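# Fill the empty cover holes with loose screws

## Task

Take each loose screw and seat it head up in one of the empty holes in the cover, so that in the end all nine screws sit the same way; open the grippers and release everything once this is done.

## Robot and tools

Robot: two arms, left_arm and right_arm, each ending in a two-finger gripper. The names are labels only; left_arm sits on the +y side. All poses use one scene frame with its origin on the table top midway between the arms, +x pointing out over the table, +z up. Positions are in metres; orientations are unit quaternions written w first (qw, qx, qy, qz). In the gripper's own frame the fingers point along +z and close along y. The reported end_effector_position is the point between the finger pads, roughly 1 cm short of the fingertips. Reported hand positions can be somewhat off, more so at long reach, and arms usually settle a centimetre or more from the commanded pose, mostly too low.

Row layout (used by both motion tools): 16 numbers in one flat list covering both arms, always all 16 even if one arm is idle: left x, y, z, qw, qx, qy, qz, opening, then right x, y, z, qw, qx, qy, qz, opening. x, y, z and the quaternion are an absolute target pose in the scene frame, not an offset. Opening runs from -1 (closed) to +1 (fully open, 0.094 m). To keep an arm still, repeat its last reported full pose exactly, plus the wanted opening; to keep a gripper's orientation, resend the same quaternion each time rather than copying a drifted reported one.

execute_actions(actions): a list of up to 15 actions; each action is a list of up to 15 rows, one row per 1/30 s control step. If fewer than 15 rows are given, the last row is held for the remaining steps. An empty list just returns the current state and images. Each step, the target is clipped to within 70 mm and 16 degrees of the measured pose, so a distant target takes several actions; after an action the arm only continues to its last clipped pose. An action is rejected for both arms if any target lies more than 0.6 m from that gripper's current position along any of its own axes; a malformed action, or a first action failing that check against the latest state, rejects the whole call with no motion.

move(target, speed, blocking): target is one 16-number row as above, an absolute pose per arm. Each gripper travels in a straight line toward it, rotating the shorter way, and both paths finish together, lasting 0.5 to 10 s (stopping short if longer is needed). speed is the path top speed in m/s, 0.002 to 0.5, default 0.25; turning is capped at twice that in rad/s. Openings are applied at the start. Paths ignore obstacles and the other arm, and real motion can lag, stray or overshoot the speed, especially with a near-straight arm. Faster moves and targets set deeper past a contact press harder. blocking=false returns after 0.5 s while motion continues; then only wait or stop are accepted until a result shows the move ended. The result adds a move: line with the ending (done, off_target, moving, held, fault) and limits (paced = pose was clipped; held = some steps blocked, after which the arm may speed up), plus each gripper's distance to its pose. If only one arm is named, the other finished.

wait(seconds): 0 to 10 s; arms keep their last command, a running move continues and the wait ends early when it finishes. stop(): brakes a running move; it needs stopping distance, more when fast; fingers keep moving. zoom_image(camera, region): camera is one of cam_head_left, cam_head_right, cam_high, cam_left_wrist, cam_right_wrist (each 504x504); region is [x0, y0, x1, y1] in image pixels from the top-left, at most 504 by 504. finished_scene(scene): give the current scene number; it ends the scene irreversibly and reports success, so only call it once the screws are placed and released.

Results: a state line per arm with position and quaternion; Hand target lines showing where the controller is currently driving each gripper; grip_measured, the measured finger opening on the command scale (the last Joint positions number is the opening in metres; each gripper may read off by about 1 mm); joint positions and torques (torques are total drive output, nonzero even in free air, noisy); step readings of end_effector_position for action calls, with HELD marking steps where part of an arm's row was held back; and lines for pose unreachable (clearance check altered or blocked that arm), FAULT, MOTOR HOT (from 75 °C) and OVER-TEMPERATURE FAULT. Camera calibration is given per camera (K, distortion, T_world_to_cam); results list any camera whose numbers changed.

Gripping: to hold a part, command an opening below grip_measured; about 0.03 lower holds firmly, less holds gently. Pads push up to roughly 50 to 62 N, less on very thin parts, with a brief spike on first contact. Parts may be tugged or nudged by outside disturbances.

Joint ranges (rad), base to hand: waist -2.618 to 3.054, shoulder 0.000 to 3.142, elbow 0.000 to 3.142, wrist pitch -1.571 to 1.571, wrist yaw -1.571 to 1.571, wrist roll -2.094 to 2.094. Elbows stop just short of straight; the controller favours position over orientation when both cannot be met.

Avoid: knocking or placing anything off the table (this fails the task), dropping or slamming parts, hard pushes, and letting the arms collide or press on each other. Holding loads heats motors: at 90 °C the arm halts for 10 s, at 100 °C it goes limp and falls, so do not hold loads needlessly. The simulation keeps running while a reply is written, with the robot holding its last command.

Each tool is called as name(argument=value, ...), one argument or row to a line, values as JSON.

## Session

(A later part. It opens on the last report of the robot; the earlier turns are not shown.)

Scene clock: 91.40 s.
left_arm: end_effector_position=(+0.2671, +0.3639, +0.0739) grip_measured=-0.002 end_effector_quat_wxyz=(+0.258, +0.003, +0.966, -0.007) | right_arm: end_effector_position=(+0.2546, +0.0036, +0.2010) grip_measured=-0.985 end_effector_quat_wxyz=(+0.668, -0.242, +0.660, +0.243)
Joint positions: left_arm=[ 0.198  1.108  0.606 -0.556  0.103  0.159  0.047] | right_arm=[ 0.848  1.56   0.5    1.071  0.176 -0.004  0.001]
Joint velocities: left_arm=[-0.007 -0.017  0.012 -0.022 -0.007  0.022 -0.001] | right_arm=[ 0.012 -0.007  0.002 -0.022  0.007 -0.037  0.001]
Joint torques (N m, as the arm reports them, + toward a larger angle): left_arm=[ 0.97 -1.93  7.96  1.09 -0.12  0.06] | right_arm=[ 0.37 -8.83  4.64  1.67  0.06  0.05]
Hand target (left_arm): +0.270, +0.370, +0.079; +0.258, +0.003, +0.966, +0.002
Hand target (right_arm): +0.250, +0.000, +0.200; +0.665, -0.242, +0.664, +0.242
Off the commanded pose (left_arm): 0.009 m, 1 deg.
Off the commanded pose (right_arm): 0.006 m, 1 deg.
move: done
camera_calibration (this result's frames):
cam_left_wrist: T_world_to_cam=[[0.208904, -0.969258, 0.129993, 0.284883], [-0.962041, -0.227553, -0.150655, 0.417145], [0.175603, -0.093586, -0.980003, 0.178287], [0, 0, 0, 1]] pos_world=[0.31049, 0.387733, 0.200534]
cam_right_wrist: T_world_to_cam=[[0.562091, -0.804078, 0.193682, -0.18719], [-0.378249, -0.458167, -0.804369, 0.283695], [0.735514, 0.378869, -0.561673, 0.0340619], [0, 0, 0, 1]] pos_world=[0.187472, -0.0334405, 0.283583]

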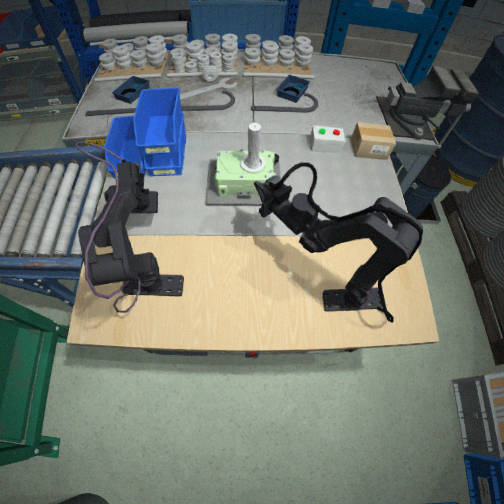

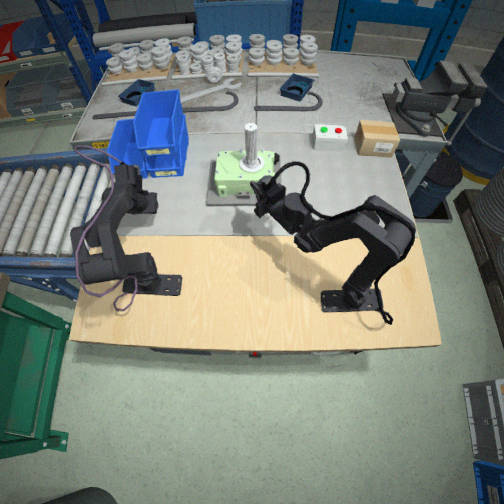

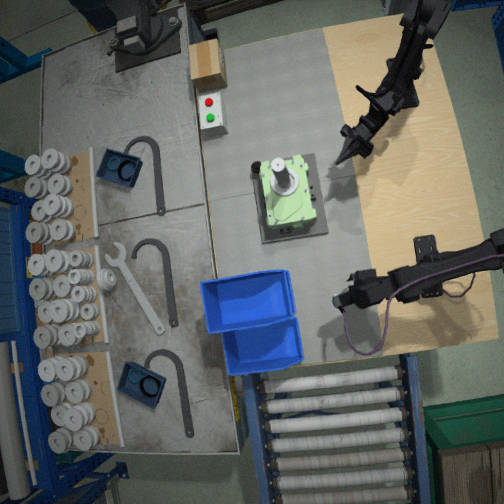

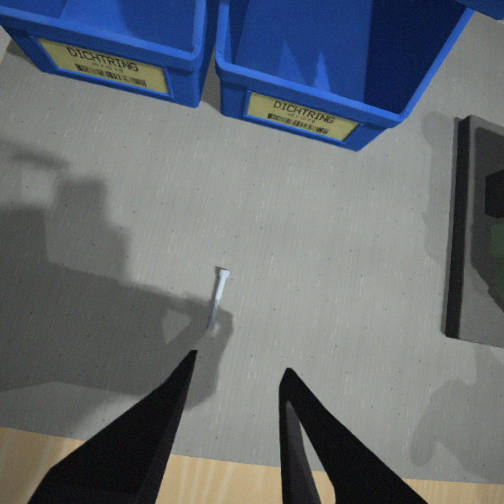

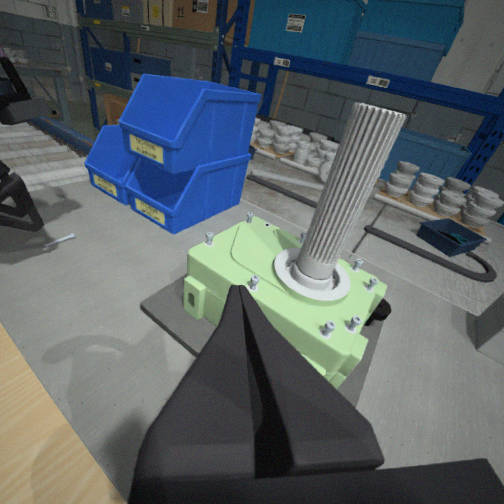

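move(
  target=[0.3,0.389,0.05,0.259,0,0.966,0,0,0.25,0.0,0.2,0.664,-0.242,0.664,0.242,-1],
  speed=0.1,
)

move(
  target=[0.3,0.389,0.004,0.259,0,0.966,0,0,0.25,0.0,0.2,0.664,-0.242,0.664,0.242,-1],
  speed=0.08,
)

move(
  target=[0.3,0.389,0.004,0.259,0,0.966,0,-1,0.25,0.0,0.2,0.664,-0.242,0.664,0.242,-1],
)

move(
  target=[0.12,0.12,0.04,0.259,0,0.966,0,-1,0.25,-0.05,0.2,0.664,-0.242,0.664,0.242,-1],
  speed=0.2,
)

move(
  target=[0.12,0.12,0.012,0.259,0,0.966,0,-1,0.25,-0.05,0.2,0.664,-0.242,0.664,0.242,-1],
  speed=0.06,
)

move(
  target=[0.12,0.12,0.07,-0.216,0,0.976,0,0,0.25,-0.05,0.2,0.664,-0.242,0.664,0.242,-1],
  speed=0.2,
)

Scene clock: 92.73 s.
left_arm: end_effector_position=(+0.2876, +0.3849, +0.0418) grip_measured=-0.002 end_effector_quat_wxyz=(+0.242, -0.003, +0.970, +0.000) | right_arm: end_effector_position=(+0.2546, +0.0036, +0.2010) grip_measured=-0.985 end_effector_quat_wxyz=(+0.668, -0.242, +0.660, +0.243)
Joint positions: left_arm=[ 0.262  1.306  0.606 -0.393  0.112  0.209  0.047] | right_arm=[ 0.848  1.56   0.5    1.071  0.176 -0.004  0.001]
Joint velocities: left_arm=[ 0.012  0.002 -0.012 -0.051  0.007  0.007 -0.   ] | right_arm=[ 0.012 -0.002 -0.007 -0.007  0.022 -0.037  0.   ]
Joint torques (N m, as the arm reports them, + toward a larger angle): left_arm=[ 0.97 -2.93  7.84  1.32  0.22  0.09] | right_arm=[ 0.38 -8.84  4.63  1.67  0.07  0.03]
Hand target (left_arm): +0.299, +0.389, +0.051; +0.259, -0.000, +0.966, +0.000
Hand target (right_arm): +0.250, +0.000, +0.200; +0.665, -0.242, +0.664, +0.242
Off the commanded pose (left_arm): 0.015 m, 2 deg.
Off the commanded pose (right_arm): 0.006 m, 1 deg.
move: off_target (left_arm)
camera_calibration (this result's frames):
cam_left_wrist: T_world_to_cam=[[0.228767, -0.966816, 0.113719, 0.299205], [-0.962715, -0.242013, -0.120873, 0.441295], [0.144383, -0.0818273, -0.986133, 0.149878], [0, 0, 0, 1]] pos_world=[0.334753, 0.40834, 0.167114]
cam_right_wrist: T_world_to_cam=[[0.562091, -0.804078, 0.193682, -0.18719], [-0.378249, -0.458167, -0.804369, 0.283695], [0.735514, 0.378869, -0.561673, 0.0340619], [0, 0, 0, 1]] pos_world=[0.187472, -0.0334405, 0.283583]

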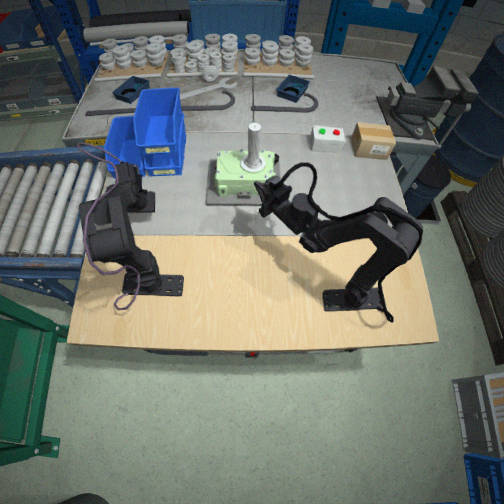

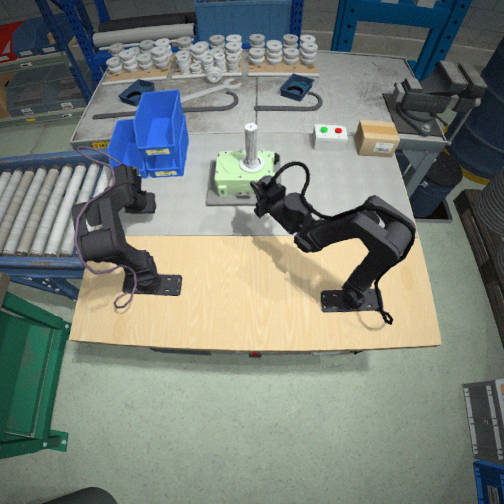

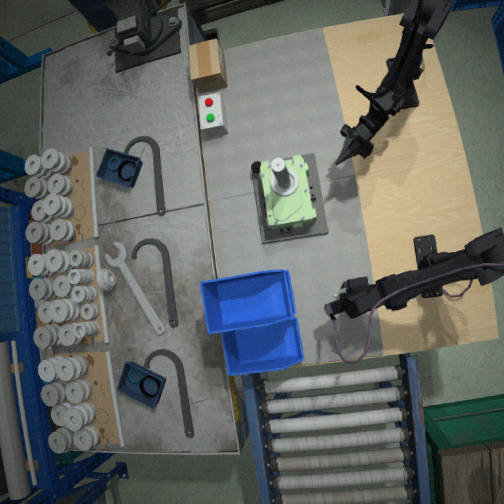

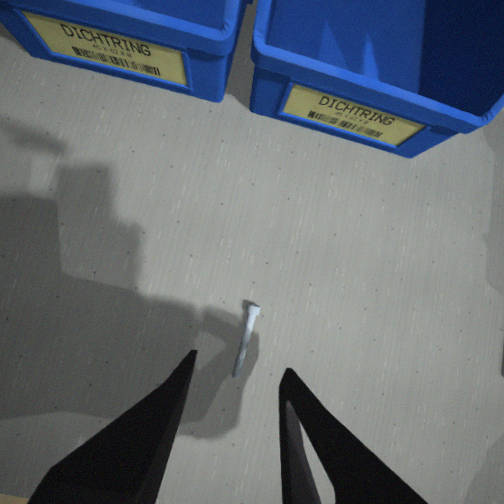

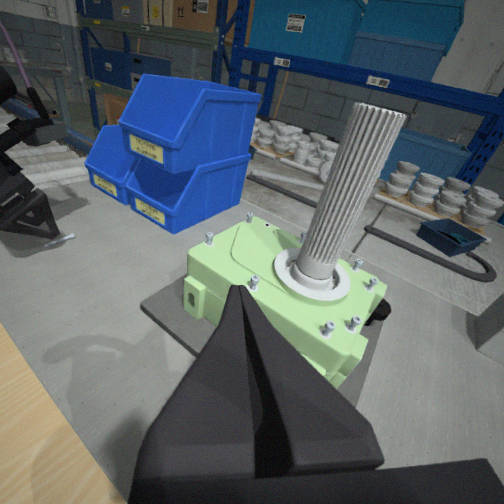

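Scene clock: 93.70 s.
left_arm: end_effector_position=(+0.3093, +0.3894, +0.0183) grip_measured=-0.002 end_effector_quat_wxyz=(+0.277, +0.000, +0.961, +0.006) | right_arm: end_effector_position=(+0.2546, +0.0036, +0.2010) grip_measured=-0.985 end_effector_quat_wxyz=(+0.668, -0.242, +0.660, +0.243)
Joint positions: left_arm=[ 0.262  1.423  0.543 -0.14   0.117  0.21   0.047] | right_arm=[ 0.848  1.56   0.5    1.071  0.176 -0.004  0.001]
Joint velocities: left_arm=[ 0.007  0.002  0.002  0.051 -0.066  0.022 -0.001] | right_arm=[-0.022 -0.007  0.002  0.022 -0.037 -0.037  0.001]
Joint torques (N m, as the arm reports them, + toward a larger angle): left_arm=[ 0.91 -2.77  3.33  1.34  0.17  0.07] | right_arm=[ 0.39 -8.8   4.67  1.66  0.06  0.04]
Hand target (left_arm): +0.299, +0.389, +0.005; +0.259, -0.000, +0.966, -0.000
Hand target (right_arm): +0.250, +0.000, +0.200; +0.665, -0.242, +0.664, +0.242
Off the commanded pose (left_arm): 0.017 m, 2 deg.
Off the commanded pose (right_arm): 0.006 m, 1 deg.
move: off_target (left_arm)
camera_calibration (this result's frames):
cam_left_wrist: T_world_to_cam=[[0.21688, -0.969278, 0.116026, 0.305838], [-0.95235, -0.236193, -0.192982, 0.456292], [0.214458, -0.0686438, -0.974318, 0.0969408], [0, 0, 0, 1]] pos_world=[0.347429, 0.410869, 0.147022]
cam_right_wrist: T_world_to_cam=[[0.562043, -0.804135, 0.193584, -0.187177], [-0.378053, -0.457932, -0.804596, 0.283765], [0.735652, 0.379033, -0.561383, 0.0340213], [0, 0, 0, 1]] pos_world=[0.187452, -0.0334655, 0.283649]

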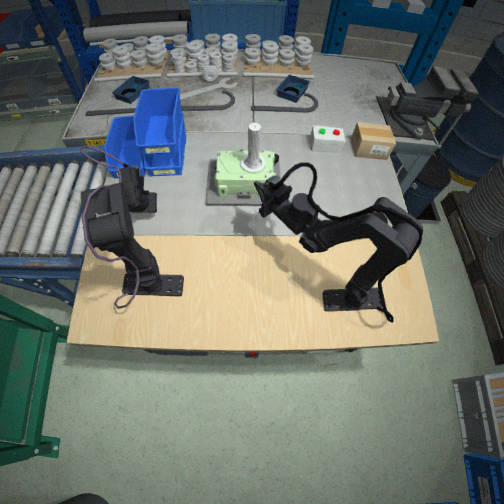

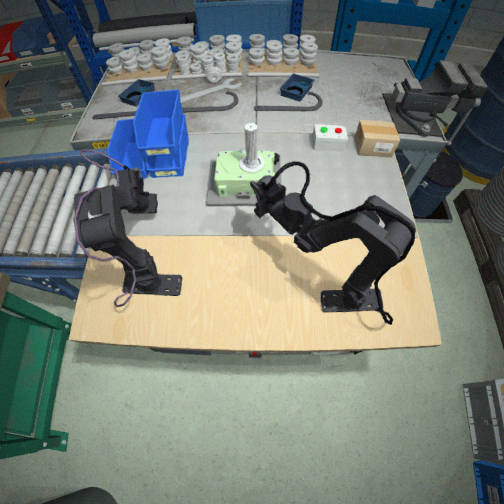

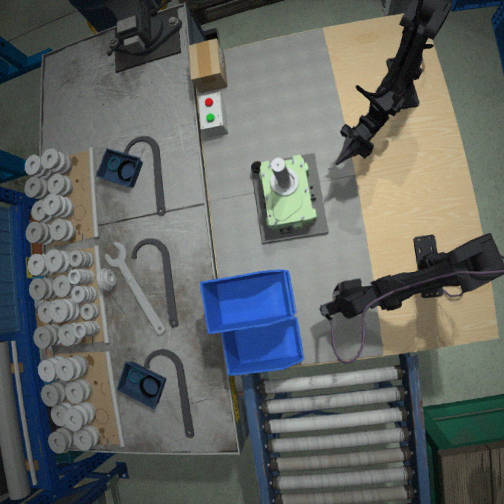

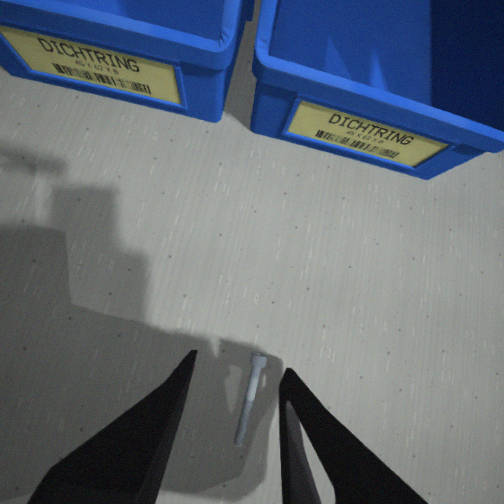

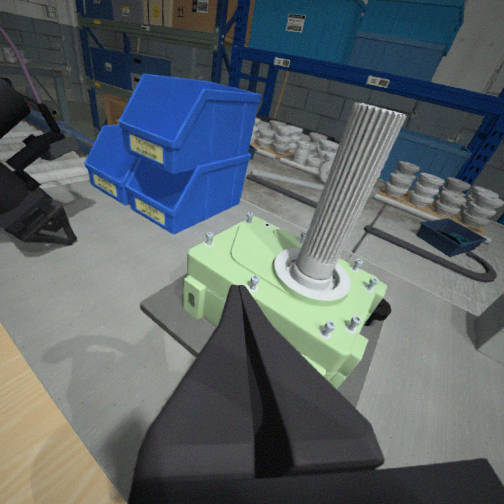

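Scene clock: 94.40 s.
left_arm: end_effector_position=(+0.3108, +0.3897, +0.0193) grip_measured=-0.944 end_effector_quat_wxyz=(+0.281, +0.000, +0.960, +0.007) | right_arm: end_effector_position=(+0.2546, +0.0036, +0.2010) grip_measured=-0.985 end_effector_quat_wxyz=(+0.668, -0.242, +0.660, +0.243)
Joint positions: left_arm=[ 0.262  1.423  0.543 -0.132  0.117  0.21   0.003] | right_arm=[ 0.848  1.56   0.5    1.071  0.176 -0.004  0.001]
Joint velocities: left_arm=[-0.007 -0.017 -0.022  0.007  0.066  0.007 -0.   ] | right_arm=[-0.012 -0.007  0.002  0.007 -0.007 -0.007 -0.   ]
Joint torques (N m, as the arm reports them, + toward a larger angle): left_arm=[ 1.01 -2.69  3.39  1.31  0.16  0.07] | right_arm=[ 0.39 -8.83  4.66  1.68  0.07  0.04]
Hand target (left_arm): +0.300, +0.389, +0.005; +0.259, -0.000, +0.966, -0.000
Hand target (right_arm): +0.250, +0.000, +0.200; +0.664, -0.242, +0.664, +0.242
Off the commanded pose (left_arm): 0.019 m, 3 deg.
Off the commanded pose (right_arm): 0.006 m, 1 deg.
move: off_target (left_arm)
camera_calibration (this result's frames):
cam_left_wrist: T_world_to_cam=[[0.215817, -0.969499, 0.116168, 0.306105], [-0.950926, -0.235702, -0.200462, 0.457566], [0.221729, -0.0672042, -0.97279, 0.0947486], [0, 0, 0, 1]] pos_world=[0.34804, 0.410986, 0.148335]
cam_right_wrist: T_world_to_cam=[[0.562091, -0.804078, 0.193682, -0.18719], [-0.378249, -0.458167, -0.804369, 0.283695], [0.735514, 0.378869, -0.561673, 0.0340619], [0, 0, 0, 1]] pos_world=[0.187472, -0.0334405, 0.283583]

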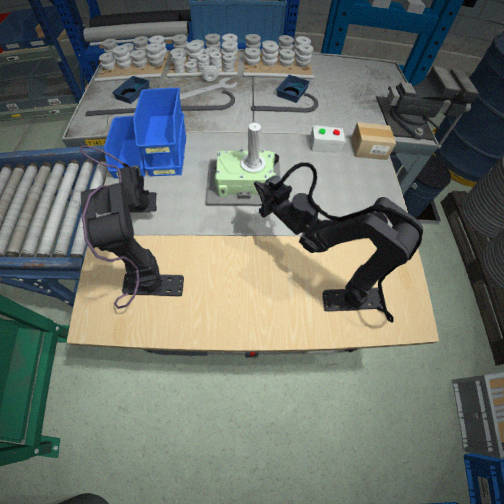

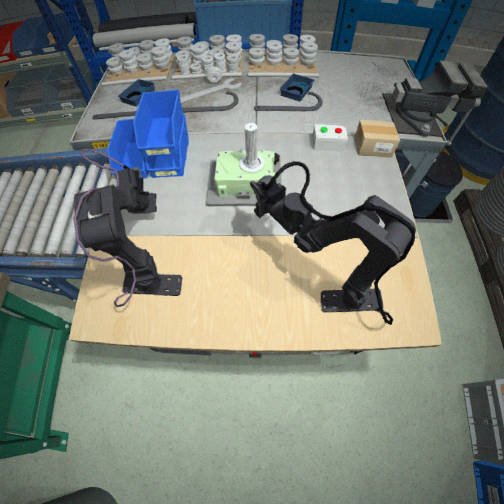

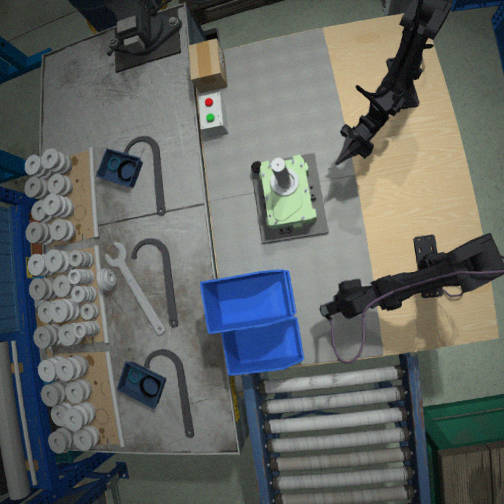

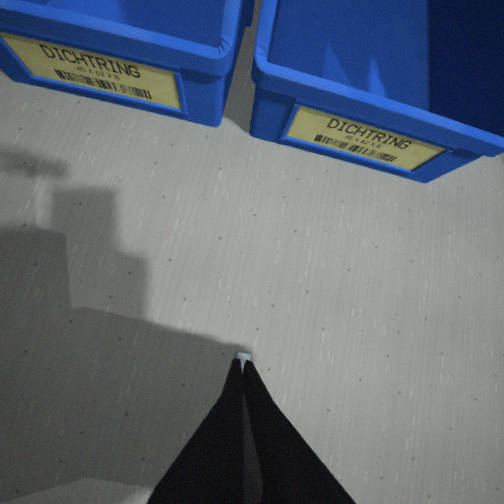

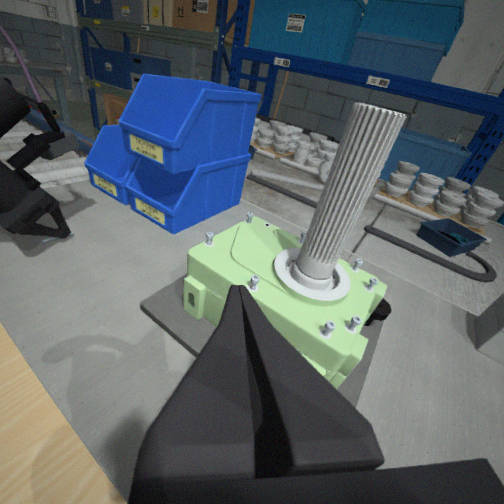

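Scene clock: 96.77 s.
left_arm: end_effector_position=(+0.1194, +0.1248, +0.0351) grip_measured=-0.944 end_effector_quat_wxyz=(+0.250, +0.002, +0.968, -0.008) | right_arm: end_effector_position=(+0.2516, -0.0446, +0.2018) grip_measured=-0.985 end_effector_quat_wxyz=(+0.668, -0.243, +0.660, +0.243)
Joint positions: left_arm=[-1.403  1.412  0.683 -0.74  -0.497 -1.392  0.003] | right_arm=[ 0.718  1.4    0.367  1.043  0.045 -0.004  0.001]
Joint velocities: left_arm=[-0.017 -0.002 -0.017  0.037  0.007 -0.051 -0.   ] | right_arm=[ 0.007 -0.002  0.002 -0.066 -0.095 -0.051  0.001]
Joint torques (N m, as the arm reports them, + toward a larger angle): left_arm=[-0.97 -3.2   6.91  0.28 -0.64 -0.11] | right_arm=[-0.52 -7.06  4.96  1.68 -0.06  0.04]
Hand target (left_arm): +0.121, +0.121, +0.040; +0.261, +0.001, +0.965, -0.005
Hand target (right_arm): +0.249, -0.050, +0.200; +0.665, -0.242, +0.664, +0.242
Off the commanded pose (left_arm): 0.007 m, 1 deg.
Off the commanded pose (right_arm): 0.006 m, 1 deg.
move: done
camera_calibration (this result's frames):
cam_left_wrist: T_world_to_cam=[[0.213485, -0.968159, 0.130735, 0.0883783], [-0.963913, -0.230528, -0.133146, 0.214829], [0.159045, -0.0975929, -0.982436, 0.146318], [0, 0, 0, 1]] pos_world=[0.164938, 0.149368, 0.160798]
cam_right_wrist: T_world_to_cam=[[0.562855, -0.803194, 0.195123, -0.224798], [-0.377109, -0.459606, -0.804084, 0.260725], [0.735515, 0.379, -0.561584, 0.0550058], [0, 0, 0, 1]] pos_world=[0.184393, -0.0815726, 0.284399]

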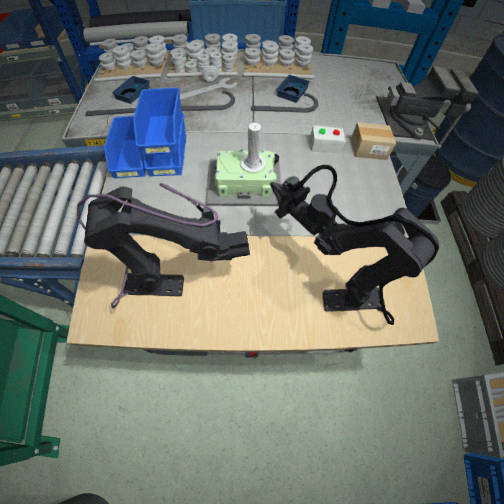

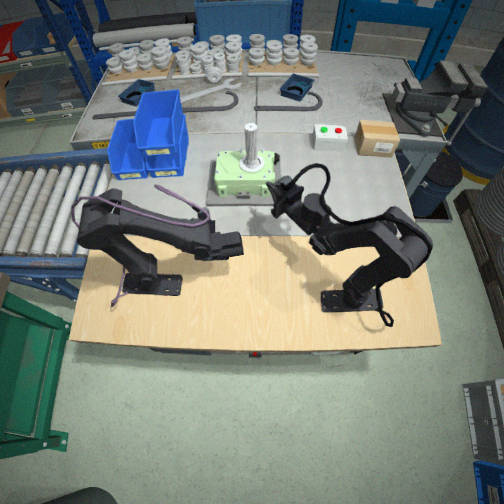

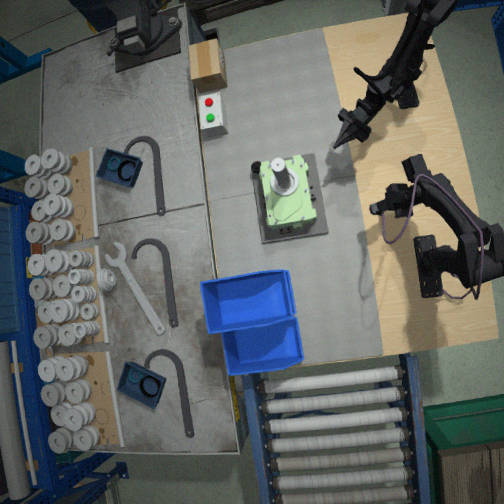

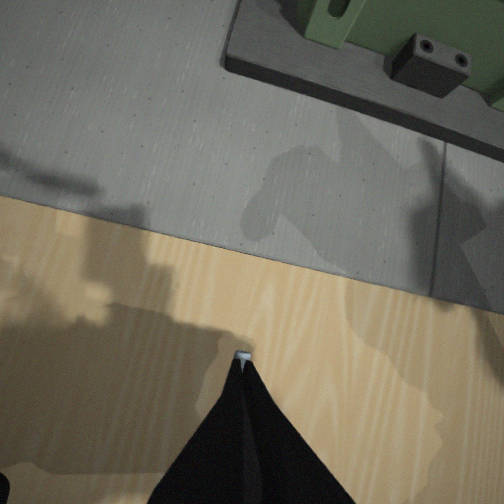

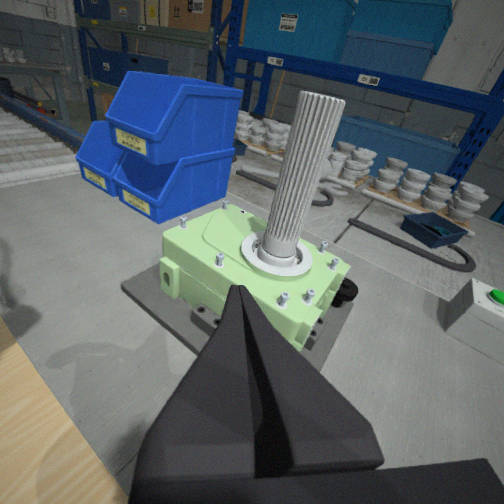

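Scene clock: 97.57 s.
left_arm: end_effector_position=(+0.1197, +0.1163, +0.0163) grip_measured=-0.944 end_effector_quat_wxyz=(+0.250, -0.002, +0.968, -0.007) | right_arm: end_effector_position=(+0.2513, -0.0443, +0.2018) grip_measured=-0.985 end_effector_quat_wxyz=(+0.668, -0.243, +0.660, +0.244)
Joint positions: left_arm=[-1.407  1.498  0.671 -0.65  -0.497 -1.405  0.003] | right_arm=[ 0.718  1.4    0.367  1.043  0.043 -0.004  0.001]
Joint velocities: left_arm=[-0.002  0.007 -0.012  0.037  0.051  0.051 -0.001] | right_arm=[-0.022  0.002 -0.012 -0.051 -0.007 -0.007 -0.   ]
Joint torques (N m, as the arm reports them, + toward a larger angle): left_arm=[-1.   -3.86  3.45  0.5  -0.59 -0.09] | right_arm=[-0.65 -6.93  5.    1.67 -0.06  0.04]
Hand target (left_arm): +0.120, +0.120, +0.012; +0.259, +0.000, +0.966, +0.000
Hand target (right_arm): +0.250, -0.050, +0.200; +0.665, -0.242, +0.664, +0.242
Off the commanded pose (left_arm): 0.006 m, 1 deg.
Off the commanded pose (right_arm): 0.006 m, 1 deg.
move: done
camera_calibration (this result's frames):
cam_left_wrist: T_world_to_cam=[[0.220253, -0.966869, 0.129044, 0.0815866], [-0.962493, -0.236903, -0.132226, 0.211212], [0.158416, -0.0950805, -0.982784, 0.126781], [0, 0, 0, 1]] pos_world=[0.165236, 0.140975, 0.141998]
cam_right_wrist: T_world_to_cam=[[0.564383, -0.802117, 0.195143, -0.224806], [-0.376221, -0.460337, -0.804082, 0.260506], [0.734799, 0.380393, -0.561579, 0.05531], [0, 0, 0, 1]] pos_world=[0.184243, -0.0814399, 0.284398]

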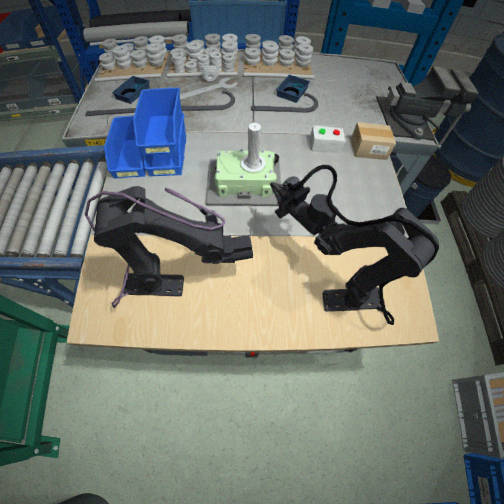

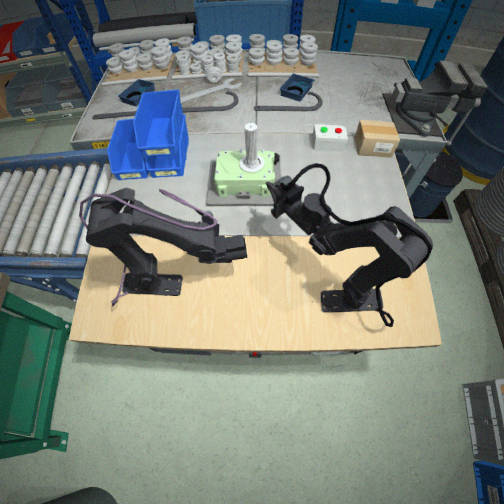

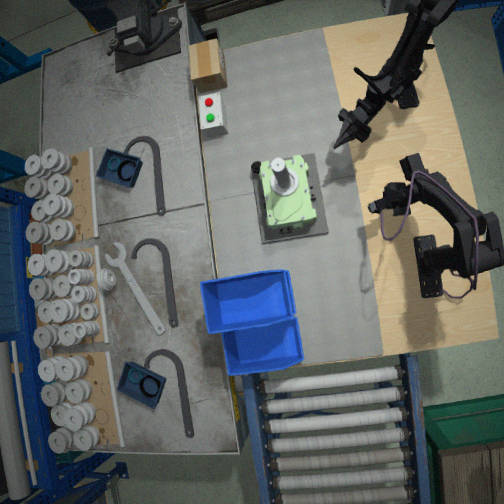

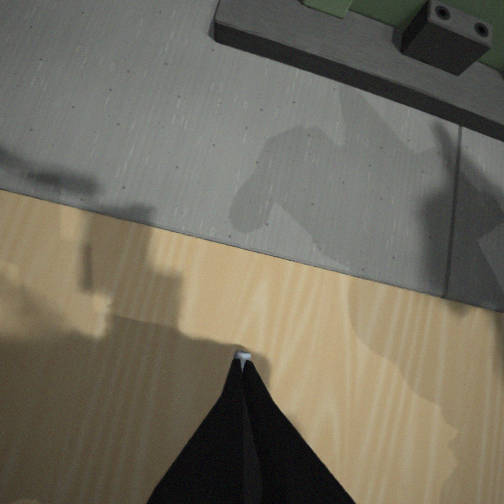

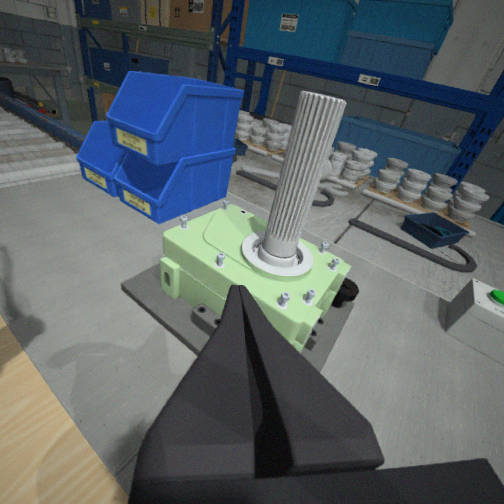

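Scene clock: 100.50 s.
left_arm: end_effector_position=(+0.1154, +0.1235, +0.0660) grip_measured=-0.002 end_effector_quat_wxyz=(-0.212, +0.001, +0.977, +0.007) | right_arm: end_effector_position=(+0.2513, -0.0443, +0.2017) grip_measured=-0.985 end_effector_quat_wxyz=(+0.668, -0.244, +0.660, +0.243)
Joint positions: left_arm=[-0.831  1.748  1.172 -1.296  0.307 -0.8    0.047] | right_arm=[ 0.718  1.4    0.367  1.043  0.043 -0.004  0.001]
Joint velocities: left_arm=[-0.007  0.022 -0.002  0.007 -0.022  0.037 -0.   ] | right_arm=[ 0.002  0.002 -0.007 -0.037 -0.007  0.037  0.002]
Joint torques (N m, as the arm reports them, + toward a larger angle): left_arm=[ 0.86 -5.77  6.56 -0.52  0.28  0.07] | right_arm=[-0.68 -6.94  5.03  1.67 -0.06  0.04]
Hand target (left_arm): +0.119, +0.120, +0.069; -0.216, +0.001, +0.976, +0.001
Hand target (right_arm): +0.250, -0.050, +0.200; +0.664, -0.242, +0.664, +0.242
Off the commanded pose (left_arm): 0.007 m, 1 deg.
Off the commanded pose (right_arm): 0.006 m, 1 deg.
move: done
camera_calibration (this result's frames):
cam_left_wrist: T_world_to_cam=[[0.220269, -0.96794, -0.120725, 0.099702], [-0.683834, -0.241491, 0.688516, 0.129564], [-0.695596, -0.0691031, -0.715102, 0.254682], [0, 0, 0, 1]] pos_world=[0.243794, 0.145393, 0.104954]
cam_right_wrist: T_world_to_cam=[[0.564438, -0.802066, 0.195193, -0.224809], [-0.376446, -0.460545, -0.803857, 0.260432], [0.734642, 0.380248, -0.561884, 0.0553505], [0, 0, 0, 1]] pos_world=[0.184267, -0.0814179, 0.284332]

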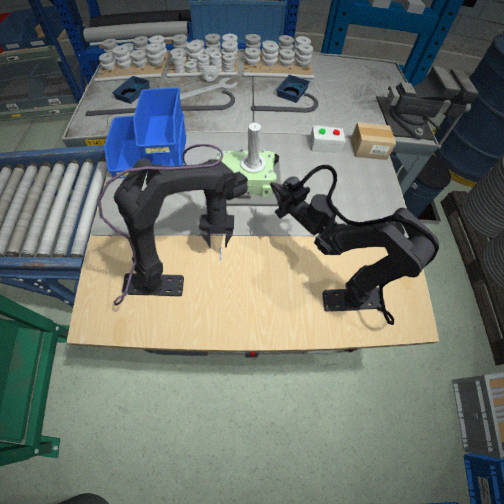

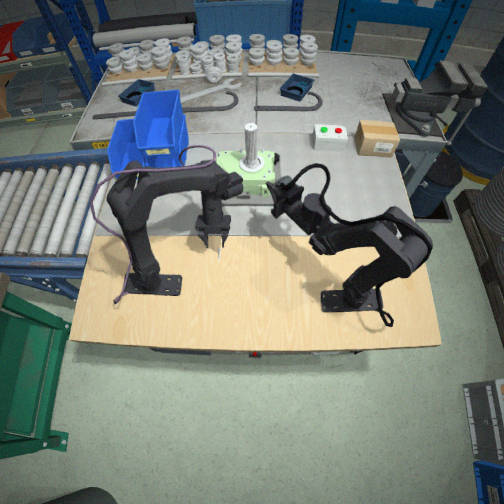

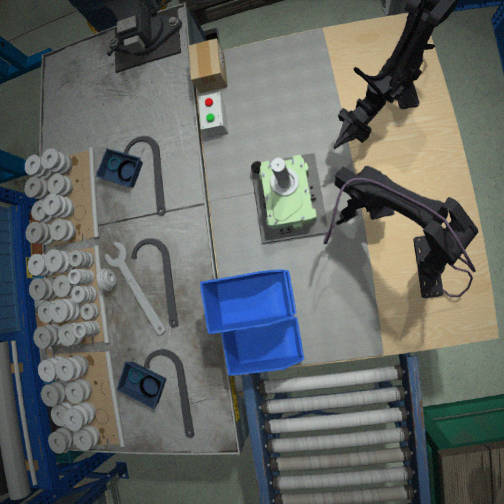

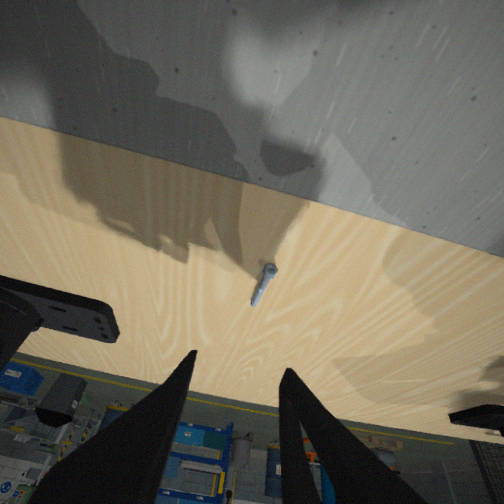

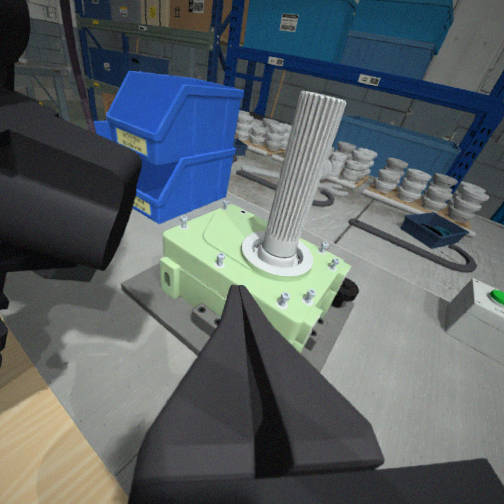

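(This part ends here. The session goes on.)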